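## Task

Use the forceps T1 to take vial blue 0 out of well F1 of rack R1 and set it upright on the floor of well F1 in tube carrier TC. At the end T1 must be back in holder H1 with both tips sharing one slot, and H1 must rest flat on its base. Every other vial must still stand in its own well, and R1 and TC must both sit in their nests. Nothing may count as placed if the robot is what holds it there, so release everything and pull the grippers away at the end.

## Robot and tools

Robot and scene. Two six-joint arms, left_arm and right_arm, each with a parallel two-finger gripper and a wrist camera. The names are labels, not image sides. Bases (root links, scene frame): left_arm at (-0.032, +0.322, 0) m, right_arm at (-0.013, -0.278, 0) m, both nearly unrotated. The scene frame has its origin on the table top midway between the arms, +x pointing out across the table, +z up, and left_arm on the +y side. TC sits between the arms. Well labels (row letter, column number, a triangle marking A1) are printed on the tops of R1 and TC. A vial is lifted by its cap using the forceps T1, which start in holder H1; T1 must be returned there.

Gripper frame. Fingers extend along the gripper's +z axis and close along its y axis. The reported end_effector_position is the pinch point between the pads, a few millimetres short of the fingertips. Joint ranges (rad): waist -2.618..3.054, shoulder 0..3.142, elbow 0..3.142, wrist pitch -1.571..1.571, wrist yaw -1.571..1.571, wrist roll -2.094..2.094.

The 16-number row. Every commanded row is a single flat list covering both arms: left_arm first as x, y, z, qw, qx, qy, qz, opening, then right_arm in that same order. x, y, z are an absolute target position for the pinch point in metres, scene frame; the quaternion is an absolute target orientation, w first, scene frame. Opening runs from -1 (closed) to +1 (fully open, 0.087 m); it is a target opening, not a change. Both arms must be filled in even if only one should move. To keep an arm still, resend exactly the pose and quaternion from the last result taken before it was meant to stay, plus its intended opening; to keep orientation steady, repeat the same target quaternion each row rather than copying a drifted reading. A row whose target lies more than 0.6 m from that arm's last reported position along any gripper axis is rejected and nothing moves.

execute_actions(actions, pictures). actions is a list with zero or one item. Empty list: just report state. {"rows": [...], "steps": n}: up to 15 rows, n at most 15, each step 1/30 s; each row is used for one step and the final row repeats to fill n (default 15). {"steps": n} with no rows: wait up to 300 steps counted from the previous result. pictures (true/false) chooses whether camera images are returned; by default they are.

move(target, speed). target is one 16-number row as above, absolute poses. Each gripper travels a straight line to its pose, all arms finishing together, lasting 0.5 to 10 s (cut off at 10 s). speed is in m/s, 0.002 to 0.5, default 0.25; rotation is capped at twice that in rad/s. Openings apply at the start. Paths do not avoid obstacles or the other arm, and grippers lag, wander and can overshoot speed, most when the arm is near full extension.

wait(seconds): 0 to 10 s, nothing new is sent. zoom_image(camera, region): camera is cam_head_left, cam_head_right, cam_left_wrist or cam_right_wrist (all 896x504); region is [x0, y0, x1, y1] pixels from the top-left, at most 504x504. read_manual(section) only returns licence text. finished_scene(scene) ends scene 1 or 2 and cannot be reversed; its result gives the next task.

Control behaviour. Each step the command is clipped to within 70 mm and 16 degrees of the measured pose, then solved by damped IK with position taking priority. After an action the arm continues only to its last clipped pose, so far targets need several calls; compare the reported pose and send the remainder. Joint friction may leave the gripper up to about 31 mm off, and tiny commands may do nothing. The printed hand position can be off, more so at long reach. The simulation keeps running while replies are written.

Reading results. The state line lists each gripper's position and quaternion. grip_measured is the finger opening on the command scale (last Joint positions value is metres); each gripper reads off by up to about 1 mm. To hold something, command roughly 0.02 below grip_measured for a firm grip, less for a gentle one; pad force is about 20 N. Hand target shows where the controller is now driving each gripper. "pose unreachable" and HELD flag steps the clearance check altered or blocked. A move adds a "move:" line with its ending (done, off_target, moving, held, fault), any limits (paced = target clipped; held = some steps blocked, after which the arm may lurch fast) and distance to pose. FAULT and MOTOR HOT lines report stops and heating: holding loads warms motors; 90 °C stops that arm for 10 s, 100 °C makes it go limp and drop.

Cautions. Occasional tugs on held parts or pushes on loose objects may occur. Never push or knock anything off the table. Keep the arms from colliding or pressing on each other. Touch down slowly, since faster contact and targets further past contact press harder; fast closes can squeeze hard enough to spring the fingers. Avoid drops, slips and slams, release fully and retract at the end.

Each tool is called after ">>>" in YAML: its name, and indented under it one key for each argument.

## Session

>>> execute_actions:
  actions: []

Scene clock: 0.00 s of 12600.00 s.
left_arm: end_effector_position=(+0.2753, +0.1788, +0.2352) grip_measured=+0.987 end_effector_quat_wxyz=(+0.297, +0.727, +0.509, +0.354) | right_arm: end_effector_position=(+0.4768, -0.3757, +0.3861) grip_measured=+0.996 end_effector_quat_wxyz=(+0.693, -0.053, +0.717, +0.045)
Joint positions: left_arm=[-0.863  1.201  1.034 -0.594 -0.589  1.346  0.087] | right_arm=[-0.358  1.574  1.571 -0.036 -0.504 -0.028  0.087]
Joint velocities: left_arm=[ 0.002  0.007 -0.007  0.007  0.007 -0.022 -0.001] | right_arm=[-0.002 -0.002  0.002 -0.051 -0.081 -0.037 -0.001]
Hand target (left_arm): +0.275, +0.179, +0.235; +0.297, +0.727, +0.509, +0.354
Hand target (right_arm): +0.477, -0.376, +0.386; +0.693, -0.053, +0.717, +0.045

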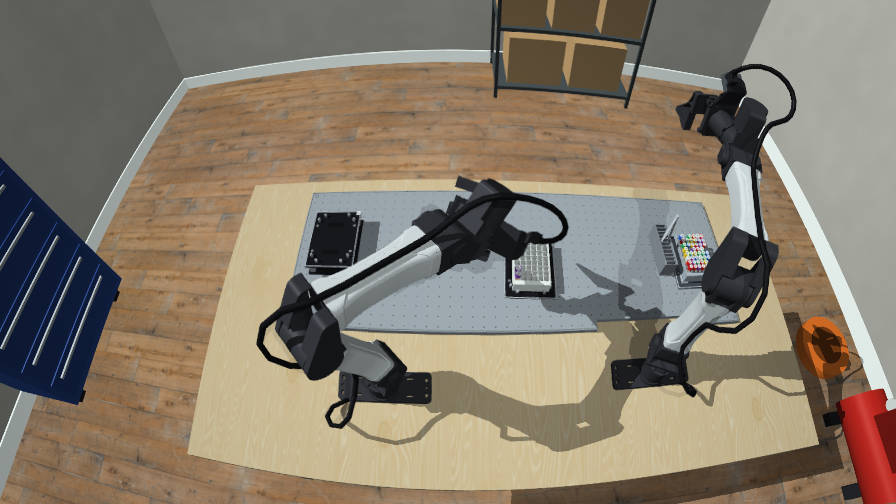

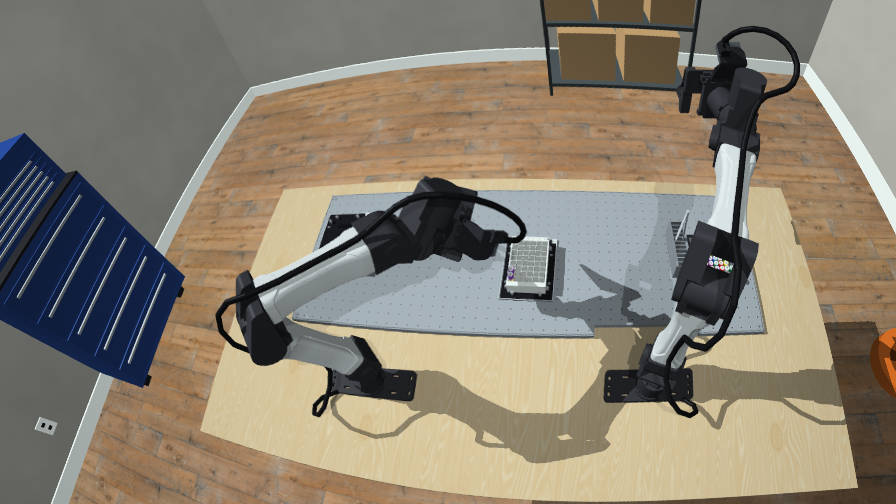

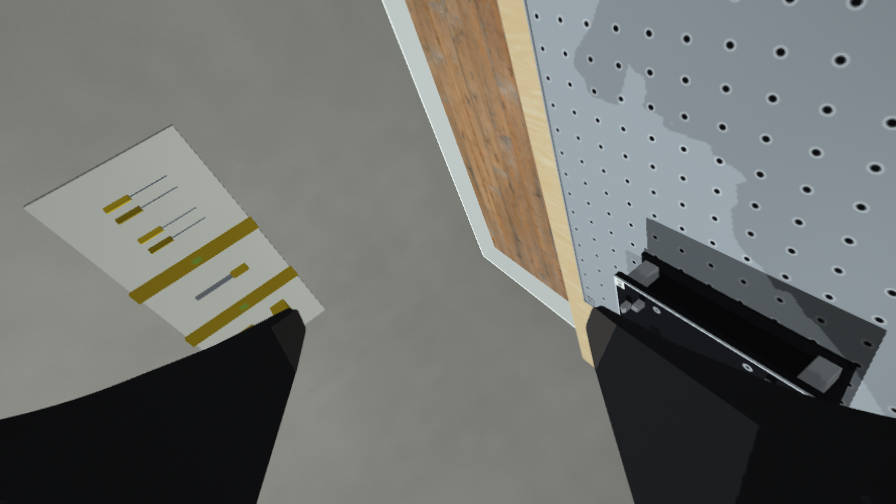

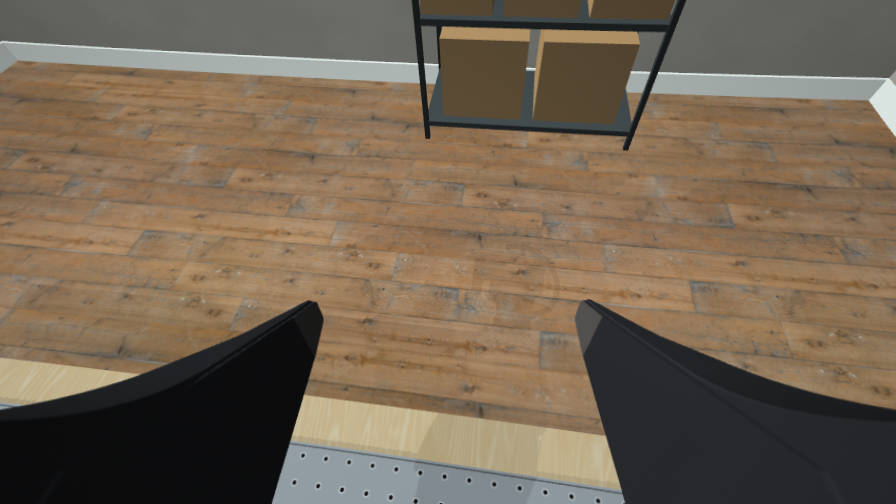

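>>> move:
  target: [0.33,0.15,0.25,0.6,0.2,0.72,-0.2,1,0.30,-0.37,0.24,0.174,0,0.985,0,0]
  speed: 0.4

>>> move:
  target: [0.34,-0.12,0.18,0.2988,-0.2988,0.641,-0.641,1,0.30,-0.37,0.24,0.174,0,0.985,0,0]
  speed: 0.4

Scene clock: 4.47 s of 12600.00 s.
left_arm: end_effector_position=(+0.3308, +0.1474, +0.2499) grip_measured=+0.987 end_effector_quat_wxyz=(+0.609, +0.205, +0.739, -0.200) | right_arm: end_effector_position=(+0.3015, -0.3750, +0.2340) grip_measured=+0.000 end_effector_quat_wxyz=(+0.176, -0.003, +0.984, +0.005)
Joint positions: left_arm=[-0.375  1.168  0.845  0.139  0.239 -0.002  0.087] | right_arm=[-0.318  1.711  1.913 -1.44  -0.12  -0.311  0.044]
Joint velocities: left_arm=[-0.012 -0.022  0.017  0.051 -0.007 -0.007 -0.   ] | right_arm=[-0.007 -0.002 -0.017 -0.051  0.007 -0.037 -0.001]
Hand target (left_arm): +0.330, +0.149, +0.249; +0.614, +0.201, +0.736, -0.203
Hand target (right_arm): +0.303, -0.374, +0.235; +0.172, -0.009, +0.985, +0.000
Off the commanded pose (left_arm): 0.003 m, 1 deg.
Off the commanded pose (right_arm): 0.008 m, 1 deg.
move: done

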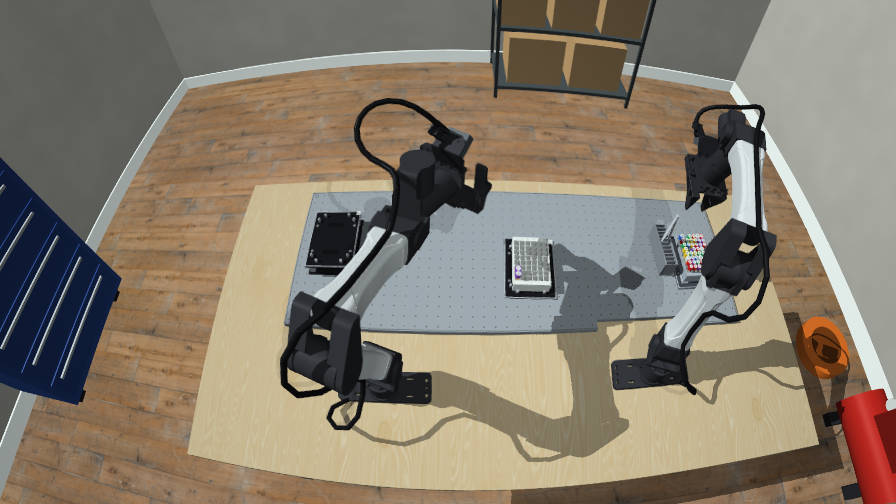

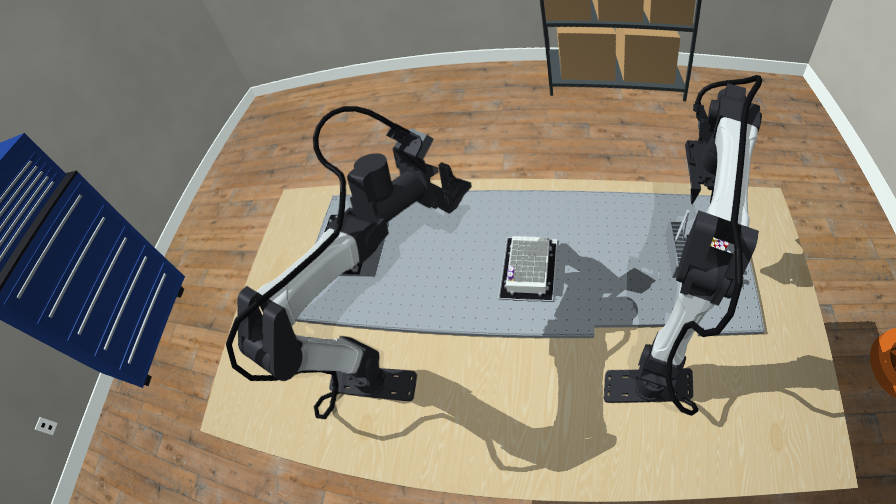

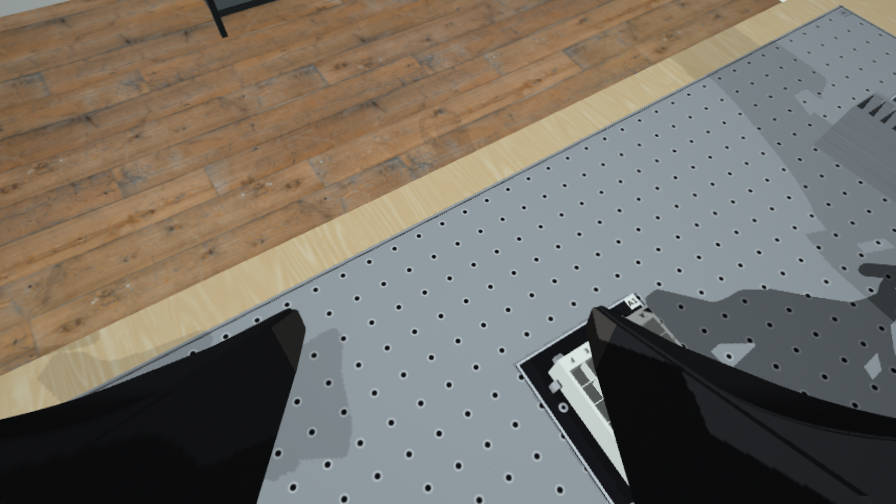

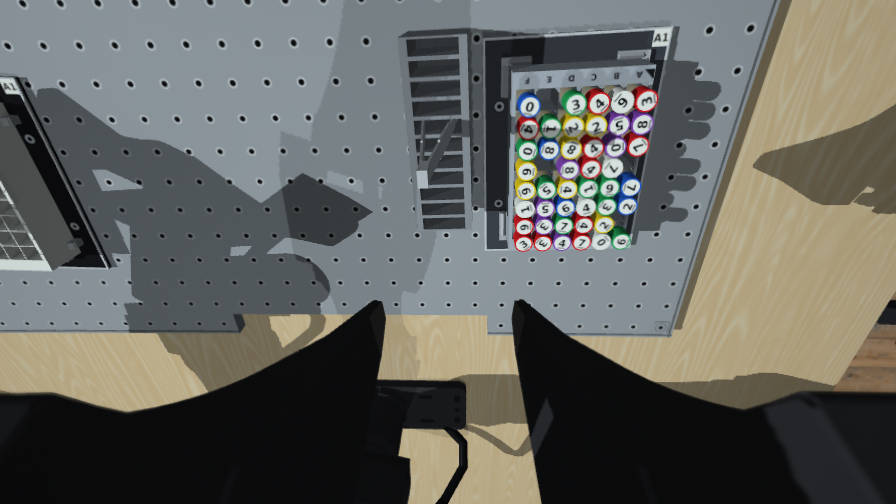

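Scene clock: 7.17 s of 12600.00 s.
left_arm: end_effector_position=(+0.3375, -0.1133, +0.1643) grip_measured=+0.987 end_effector_quat_wxyz=(+0.295, -0.303, +0.658, -0.623) | right_arm: end_effector_position=(+0.2994, -0.3718, +0.2334) grip_measured=+0.000 end_effector_quat_wxyz=(+0.170, +0.001, +0.985, +0.006)
Joint positions: left_arm=[-0.868  2.021  1.018  0.953 -0.139 -1.567  0.087] | right_arm=[-0.31   1.711  1.913 -1.451 -0.116 -0.296  0.044]
Joint velocities: left_arm=[ 0.002  0.002 -0.002  0.081 -0.007  0.007 -0.001] | right_arm=[-0.027  0.007 -0.007  0.022 -0.037  0.007  0.   ]
Hand target (left_arm): +0.340, -0.120, +0.181; +0.299, -0.300, +0.640, -0.641
Hand target (right_arm): +0.300, -0.370, +0.240; +0.174, -0.000, +0.985, +0.000
Off the commanded pose (left_arm): 0.017 m, 3 deg.
Off the commanded pose (right_arm): 0.007 m, 1 deg.
move: off_target (left_arm)

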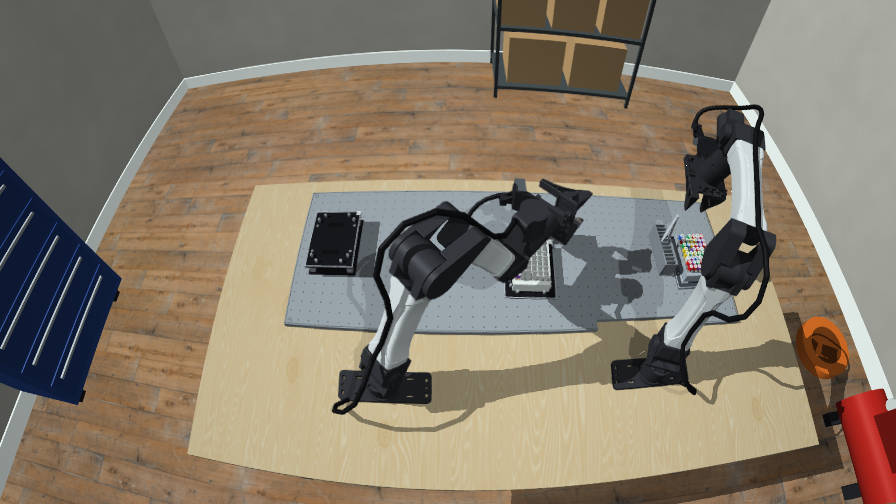

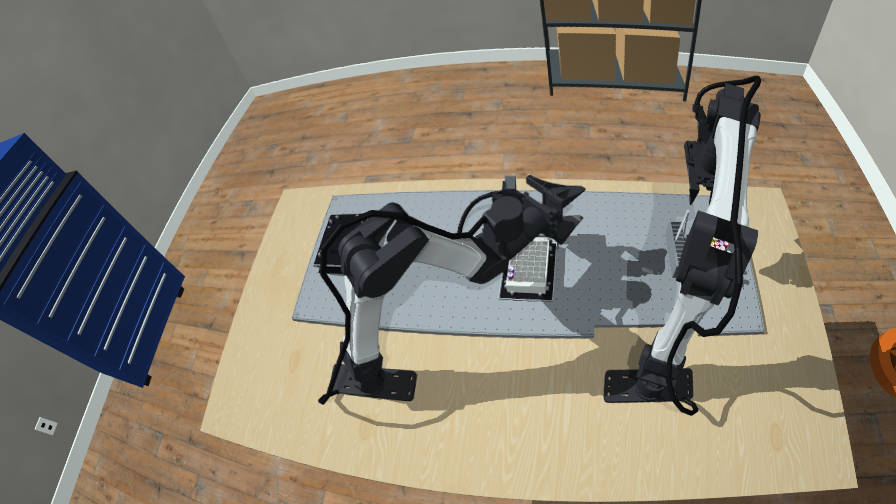

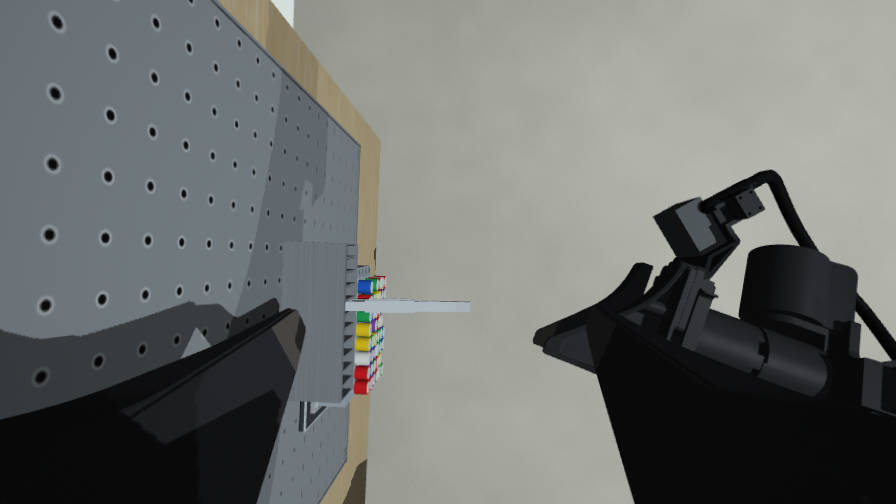

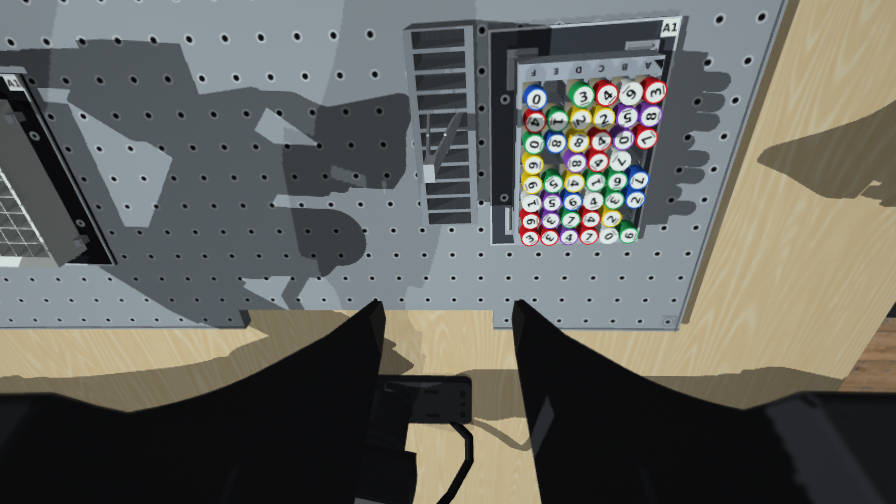

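>>> move:
  target: [0.3375,-0.1133,0.1643,0.295,-0.303,0.658,-0.623,1,0.33,-0.363,0.108,0.174,0,0.985,0,-0.2]
  speed: 0.1

>>> zoom_image:
  camera: "cam_left_wrist"
  region: [320,240,520,370]

Scene clock: 9.90 s of 12600.00 s.
left_arm: end_effector_position=(+0.3377, -0.1131, +0.1641) grip_measured=+0.987 end_effector_quat_wxyz=(+0.295, -0.304, +0.658, -0.623) | right_arm: end_effector_position=(+0.3322, -0.3652, +0.1161) grip_measured=-0.200 end_effector_quat_wxyz=(+0.180, +0.001, +0.984, +0.004)
Joint positions: left_arm=[-0.868  2.021  1.018  0.952 -0.14  -1.568  0.087] | right_arm=[-0.261  1.711  1.43  -0.942 -0.101 -0.25   0.035]
Joint velocities: left_arm=[-0.002 -0.002 -0.002 -0.022 -0.081  0.037 -0.002] | right_arm=[ 0.012  0.012 -0.007  0.007 -0.037 -0.022 -0.   ]
Hand target (left_arm): +0.337, -0.113, +0.164; +0.295, -0.303, +0.658, -0.623
Hand target (right_arm): +0.332, -0.363, +0.109; +0.174, +0.000, +0.985, +0.001
Off the commanded pose (left_arm): 0.000 m, 0 deg.
Off the commanded pose (right_arm): 0.009 m, 1 deg.
move: done

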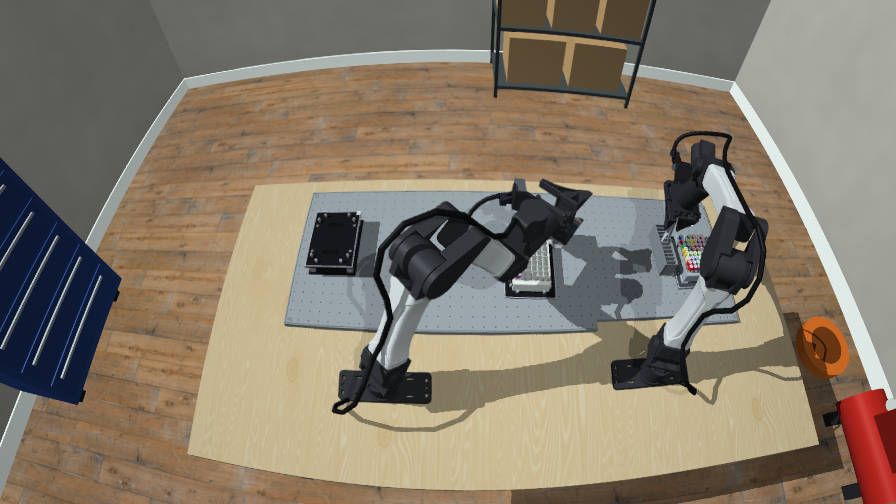

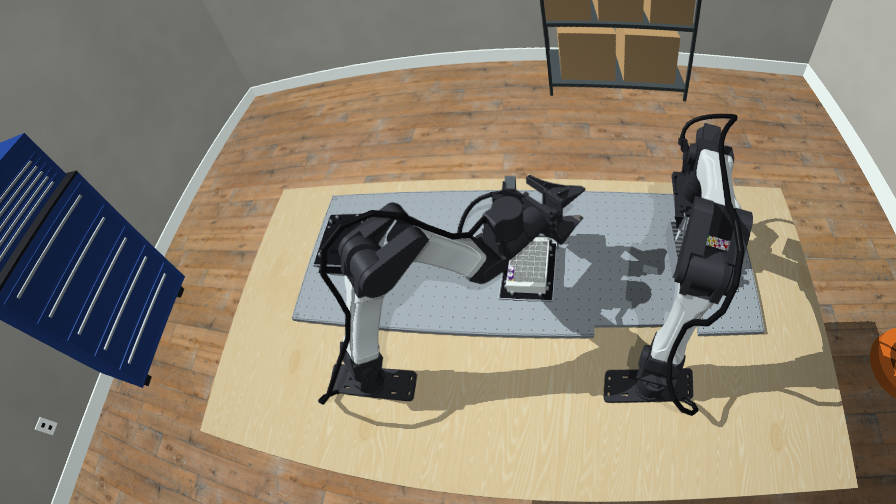

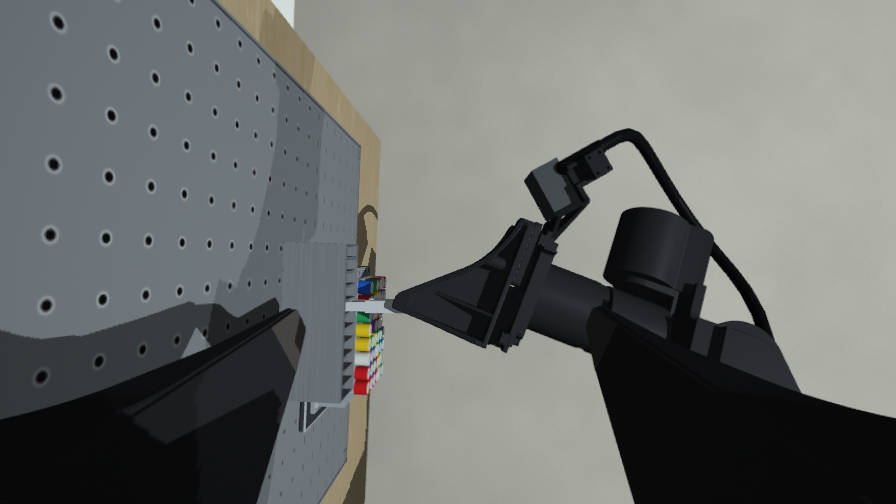

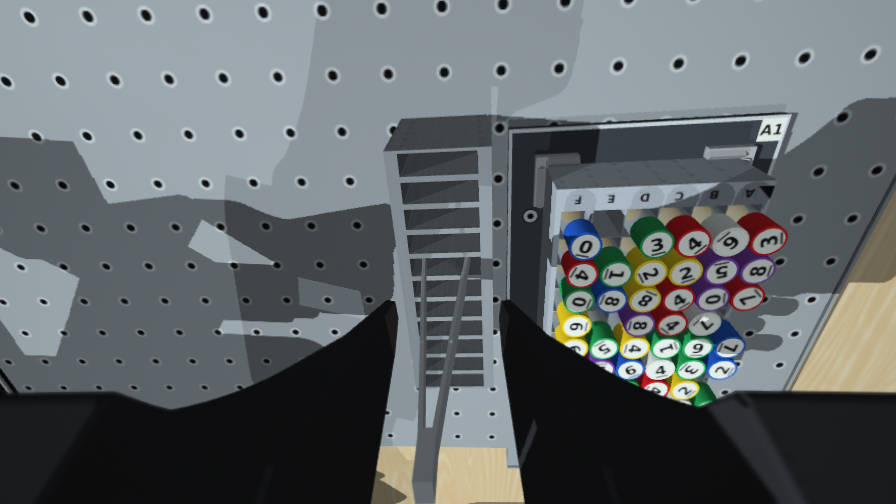

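Region (320, 240, 520, 370) of cam_left_wrist's 896x504 image, scaled by 2.520, with more detail than that image has; it fills the top 328 rows of this view, and the rest is white.

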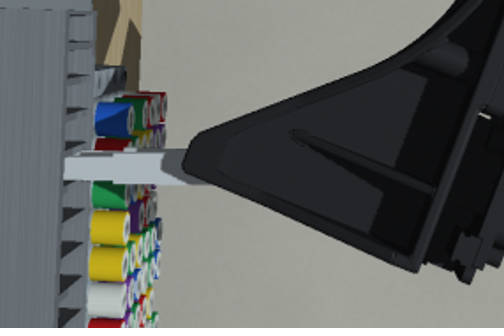

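>>> move:
  target: [0.3375,-0.1133,0.1643,0.295,-0.303,0.658,-0.623,1,0.326,-0.361,0.108,0.168,0,0.986,0,-0.62]
  speed: 0.02

>>> execute_actions:
  actions:
    - {"rows":[[0.3375,-0.1133,0.1643,0.295,-0.303,0.658,-0.623,1,0.326,-0.361,0.108,0.168,0,0.986,0,-0.65],[0.3375,-0.1133,0.1643,0.295,-0.303,0.658,-0.623,1,0.326,-0.361,0.108,0.168,0,0.986,0,-0.68],[0.3375,-0.1133,0.1643,0.295,-0.303,0.658,-0.623,1,0.326,-0.361,0.108,0.168,0,0.986,0,-0.71],[0.3375,-0.1133,0.1643,0.295,-0.303,0.658,-0.623,1,0.326,-0.361,0.108,0.168,0,0.986,0,-0.74],[0.3375,-0.1133,0.1643,0.295,-0.303,0.658,-0.623,1,0.326,-0.361,0.108,0.168,0,0.986,0,-0.77],[0.3375,-0.1133,0.1643,0.295,-0.303,0.658,-0.623,1,0.326,-0.361,0.108,0.168,0,0.986,0,-0.8],[0.3375,-0.1133,0.1643,0.295,-0.303,0.658,-0.623,1,0.326,-0.361,0.108,0.168,0,0.986,0,-0.83],[0.3375,-0.1133,0.1643,0.295,-0.303,0.658,-0.623,1,0.326,-0.361,0.108,0.168,0,0.986,0,-0.86]]}

Scene clock: 12.97 s of 12600.00 s.
left_arm: end_effector_position=(+0.3377, -0.1131, +0.1640) grip_measured=+0.987 end_effector_quat_wxyz=(+0.295, -0.304, +0.658, -0.623) | right_arm: end_effector_position=(+0.3324, -0.3659, +0.1161) grip_measured=-0.620 end_effector_quat_wxyz=(+0.180, +0.001, +0.984, +0.002)
Joint positions: left_arm=[-0.868  2.021  1.018  0.951 -0.14  -1.568  0.087] | right_arm=[-0.261  1.711  1.43  -0.94  -0.097 -0.249  0.017]
Joint velocities: left_arm=[-0.002  0.007  0.002 -0.066 -0.139 -0.022 -0.   ] | right_arm=[-0.007 -0.017  0.002  0.066  0.066  0.037 -0.002]
Hand target (left_arm): +0.337, -0.113, +0.164; +0.295, -0.303, +0.658, -0.623
Hand target (right_arm): +0.326, -0.361, +0.108; +0.168, -0.000, +0.986, +0.000
Off the commanded pose (left_arm): 0.000 m, 0 deg.
Off the commanded pose (right_arm): 0.011 m, 1 deg.
move: off_target (right_arm)

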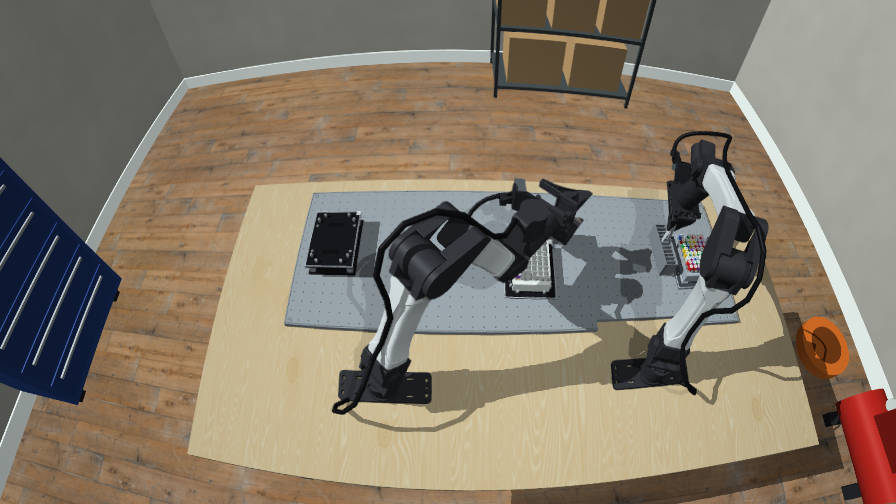

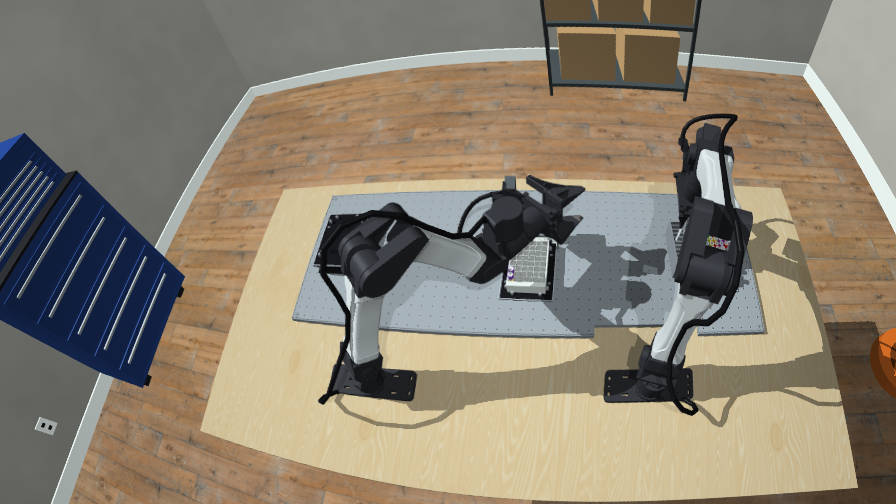

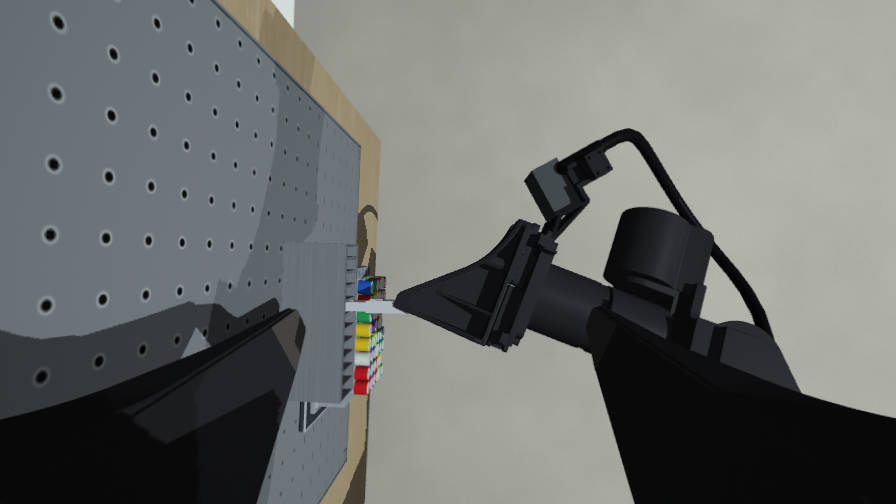

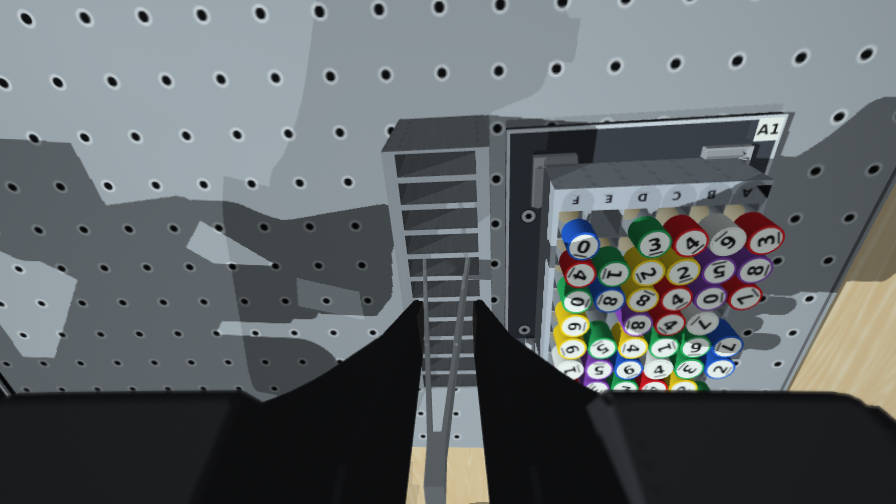

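Scene clock: 13.47 s of 12600.00 s.
left_arm: end_effector_position=(+0.3377, -0.1131, +0.1640) grip_measured=+0.987 end_effector_quat_wxyz=(+0.295, -0.304, +0.658, -0.623) | right_arm: end_effector_position=(+0.3315, -0.3659, +0.1149) grip_measured=-0.859 end_effector_quat_wxyz=(+0.178, +0.002, +0.984, +0.002)
Joint positions: left_arm=[-0.868  2.021  1.018  0.951 -0.14  -1.568  0.087] | right_arm=[-0.261  1.711  1.425 -0.939 -0.096 -0.248  0.006]
Joint velocities: left_arm=[-0.007 -0.002 -0.017  0.095  0.007 -0.007  0.001] | right_arm=[-0.002 -0.027 -0.002  0.022 -0.007 -0.007 -0.   ]
Hand target (left_arm): +0.337, -0.113, +0.164; +0.295, -0.303, +0.658, -0.623
Hand target (right_arm): +0.326, -0.361, +0.108; +0.168, -0.000, +0.986, +0.000
Off the commanded pose (left_arm): 0.000 m, 0 deg.
Off the commanded pose (right_arm): 0.010 m, 1 deg.
Steps of this call (steps 1 to 15: all 15 steps of this action). Readings (end_effector_position):
1: left_arm (+0.3377, -0.1131, +0.1640) | right_arm (+0.3323, -0.3659, +0.1161)
2: left_arm (+0.3377, -0.1131, +0.1640) | right_arm (+0.3323, -0.3659, +0.1161)
4: left_arm (+0.3377, -0.1131, +0.1640) | right_arm (+0.3323, -0.3660, +0.1161)
8: left_arm (+0.3377, -0.1131, +0.1640) | right_arm (+0.3323, -0.3661, +0.1161)
15: the state above

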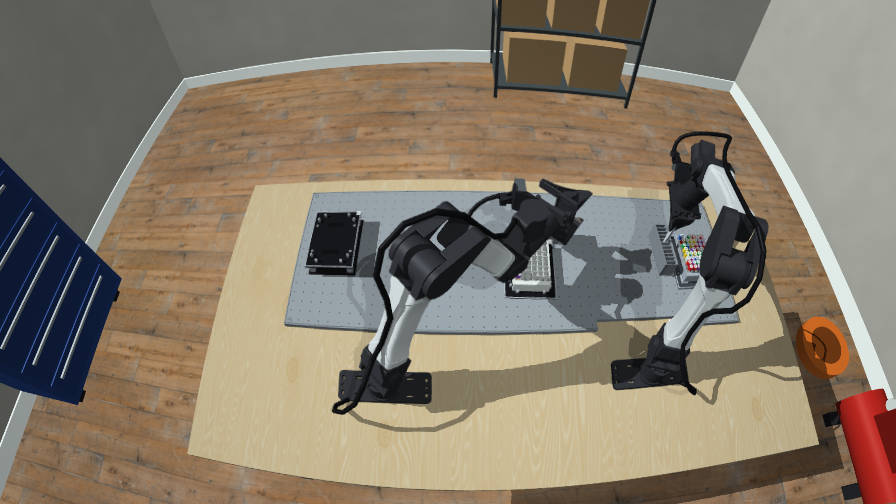

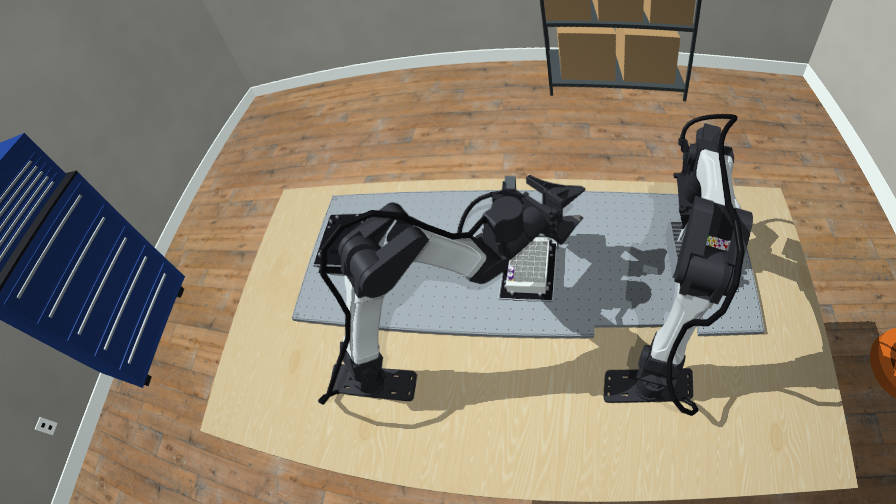

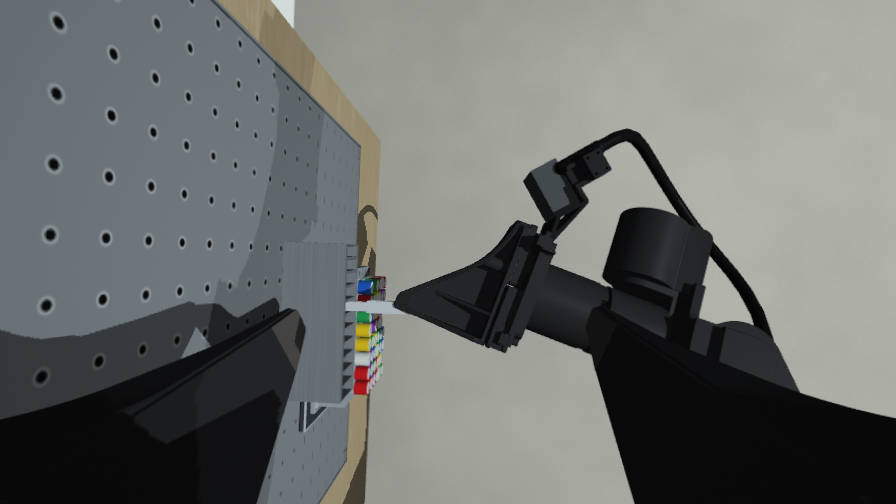

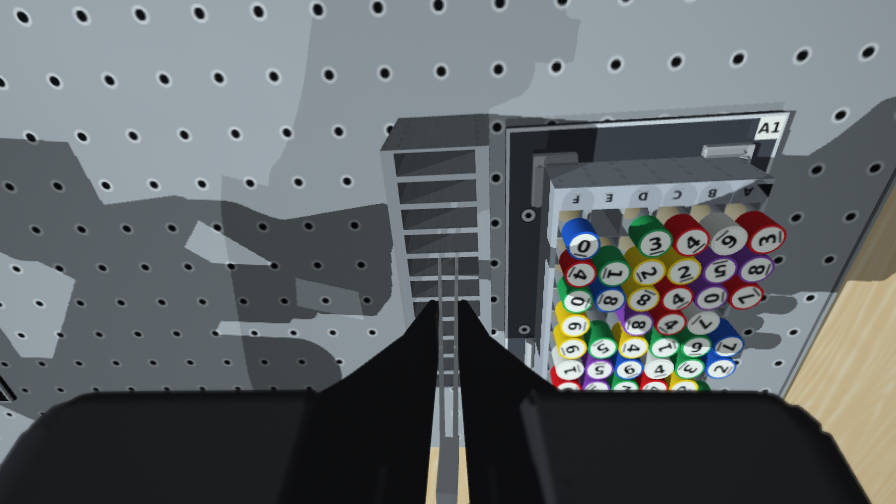

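>>> move:
  target: [0.3375,-0.1133,0.1643,0.295,-0.303,0.658,-0.623,1,0.319,-0.36,0.104,0.16,0,0.987,0,-0.55]
  speed: 0.02

>>> zoom_image:
  camera: "cam_left_wrist"
  region: [320,240,520,370]

Scene clock: 15.40 s of 12600.00 s.
left_arm: end_effector_position=(+0.3377, -0.1131, +0.1640) grip_measured=+0.987 end_effector_quat_wxyz=(+0.295, -0.304, +0.658, -0.623) | right_arm: end_effector_position=(+0.3230, -0.3641, +0.1051) grip_measured=-0.550 end_effector_quat_wxyz=(+0.162, +0.003, +0.987, +0.004)
Joint positions: left_arm=[-0.868  2.021  1.018  0.951 -0.14  -1.568  0.087] | right_arm=[-0.261  1.711  1.392 -0.939 -0.093 -0.248  0.02 ]
Joint velocities: left_arm=[ 0.022 -0.012 -0.002 -0.066 -0.022  0.037 -0.   ] | right_arm=[ 0.012 -0.012 -0.002  0.051 -0.066 -0.007  0.002]
Hand target (left_arm): +0.337, -0.113, +0.164; +0.295, -0.303, +0.658, -0.623
Hand target (right_arm): +0.319, -0.360, +0.104; +0.160, -0.000, +0.987, +0.000
Off the commanded pose (left_arm): 0.000 m, 0 deg.
Off the commanded pose (right_arm): 0.006 m, 1 deg.
move: done

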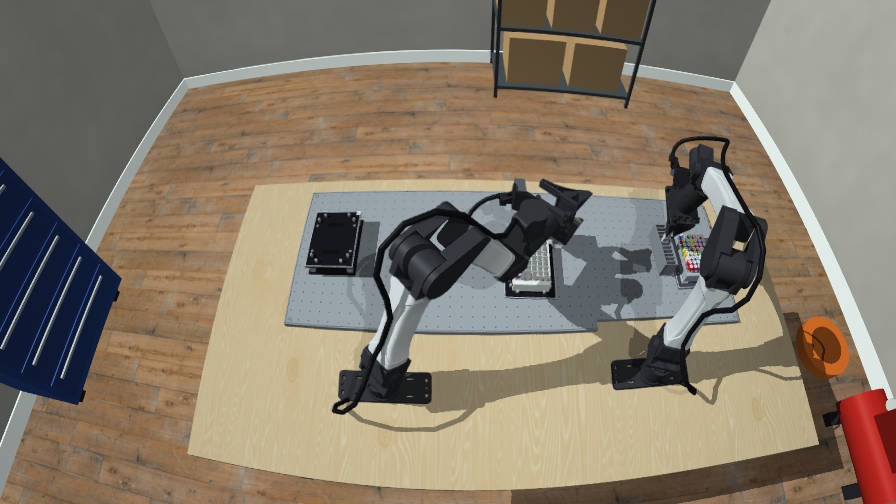

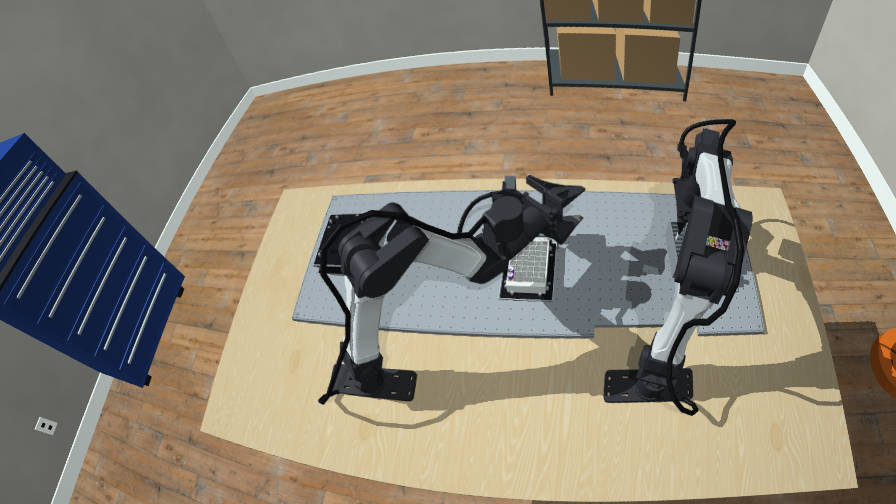

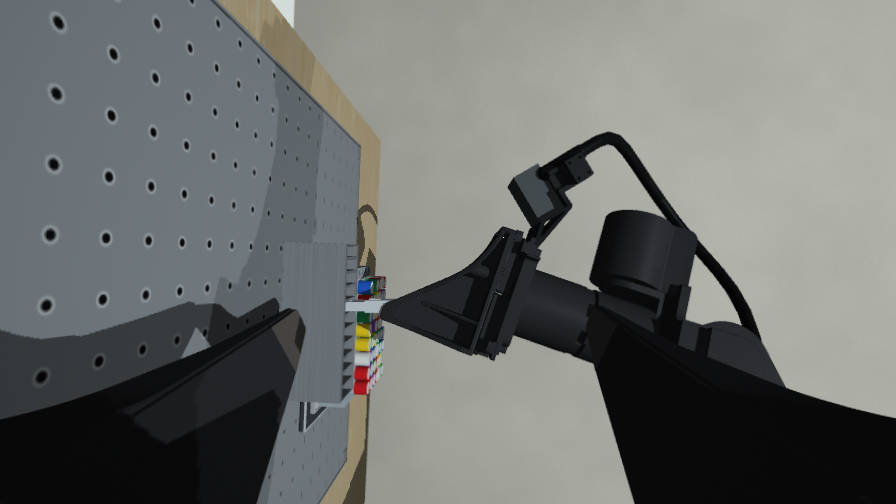

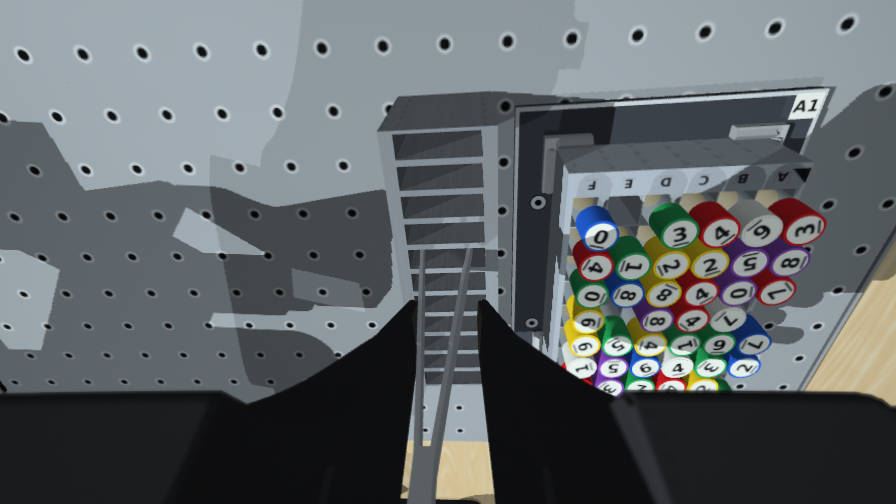

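Region (320, 240, 520, 370) of cam_left_wrist's 896x504 image, scaled by 2.520, with more detail than that image has; it fills the top 328 rows of this view, and the rest is white.

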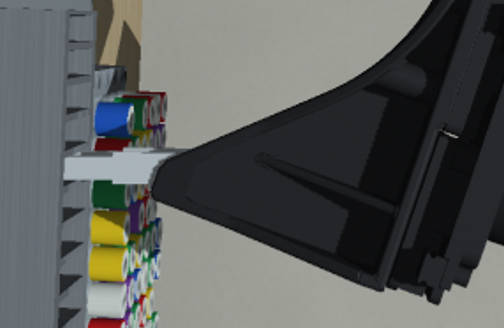

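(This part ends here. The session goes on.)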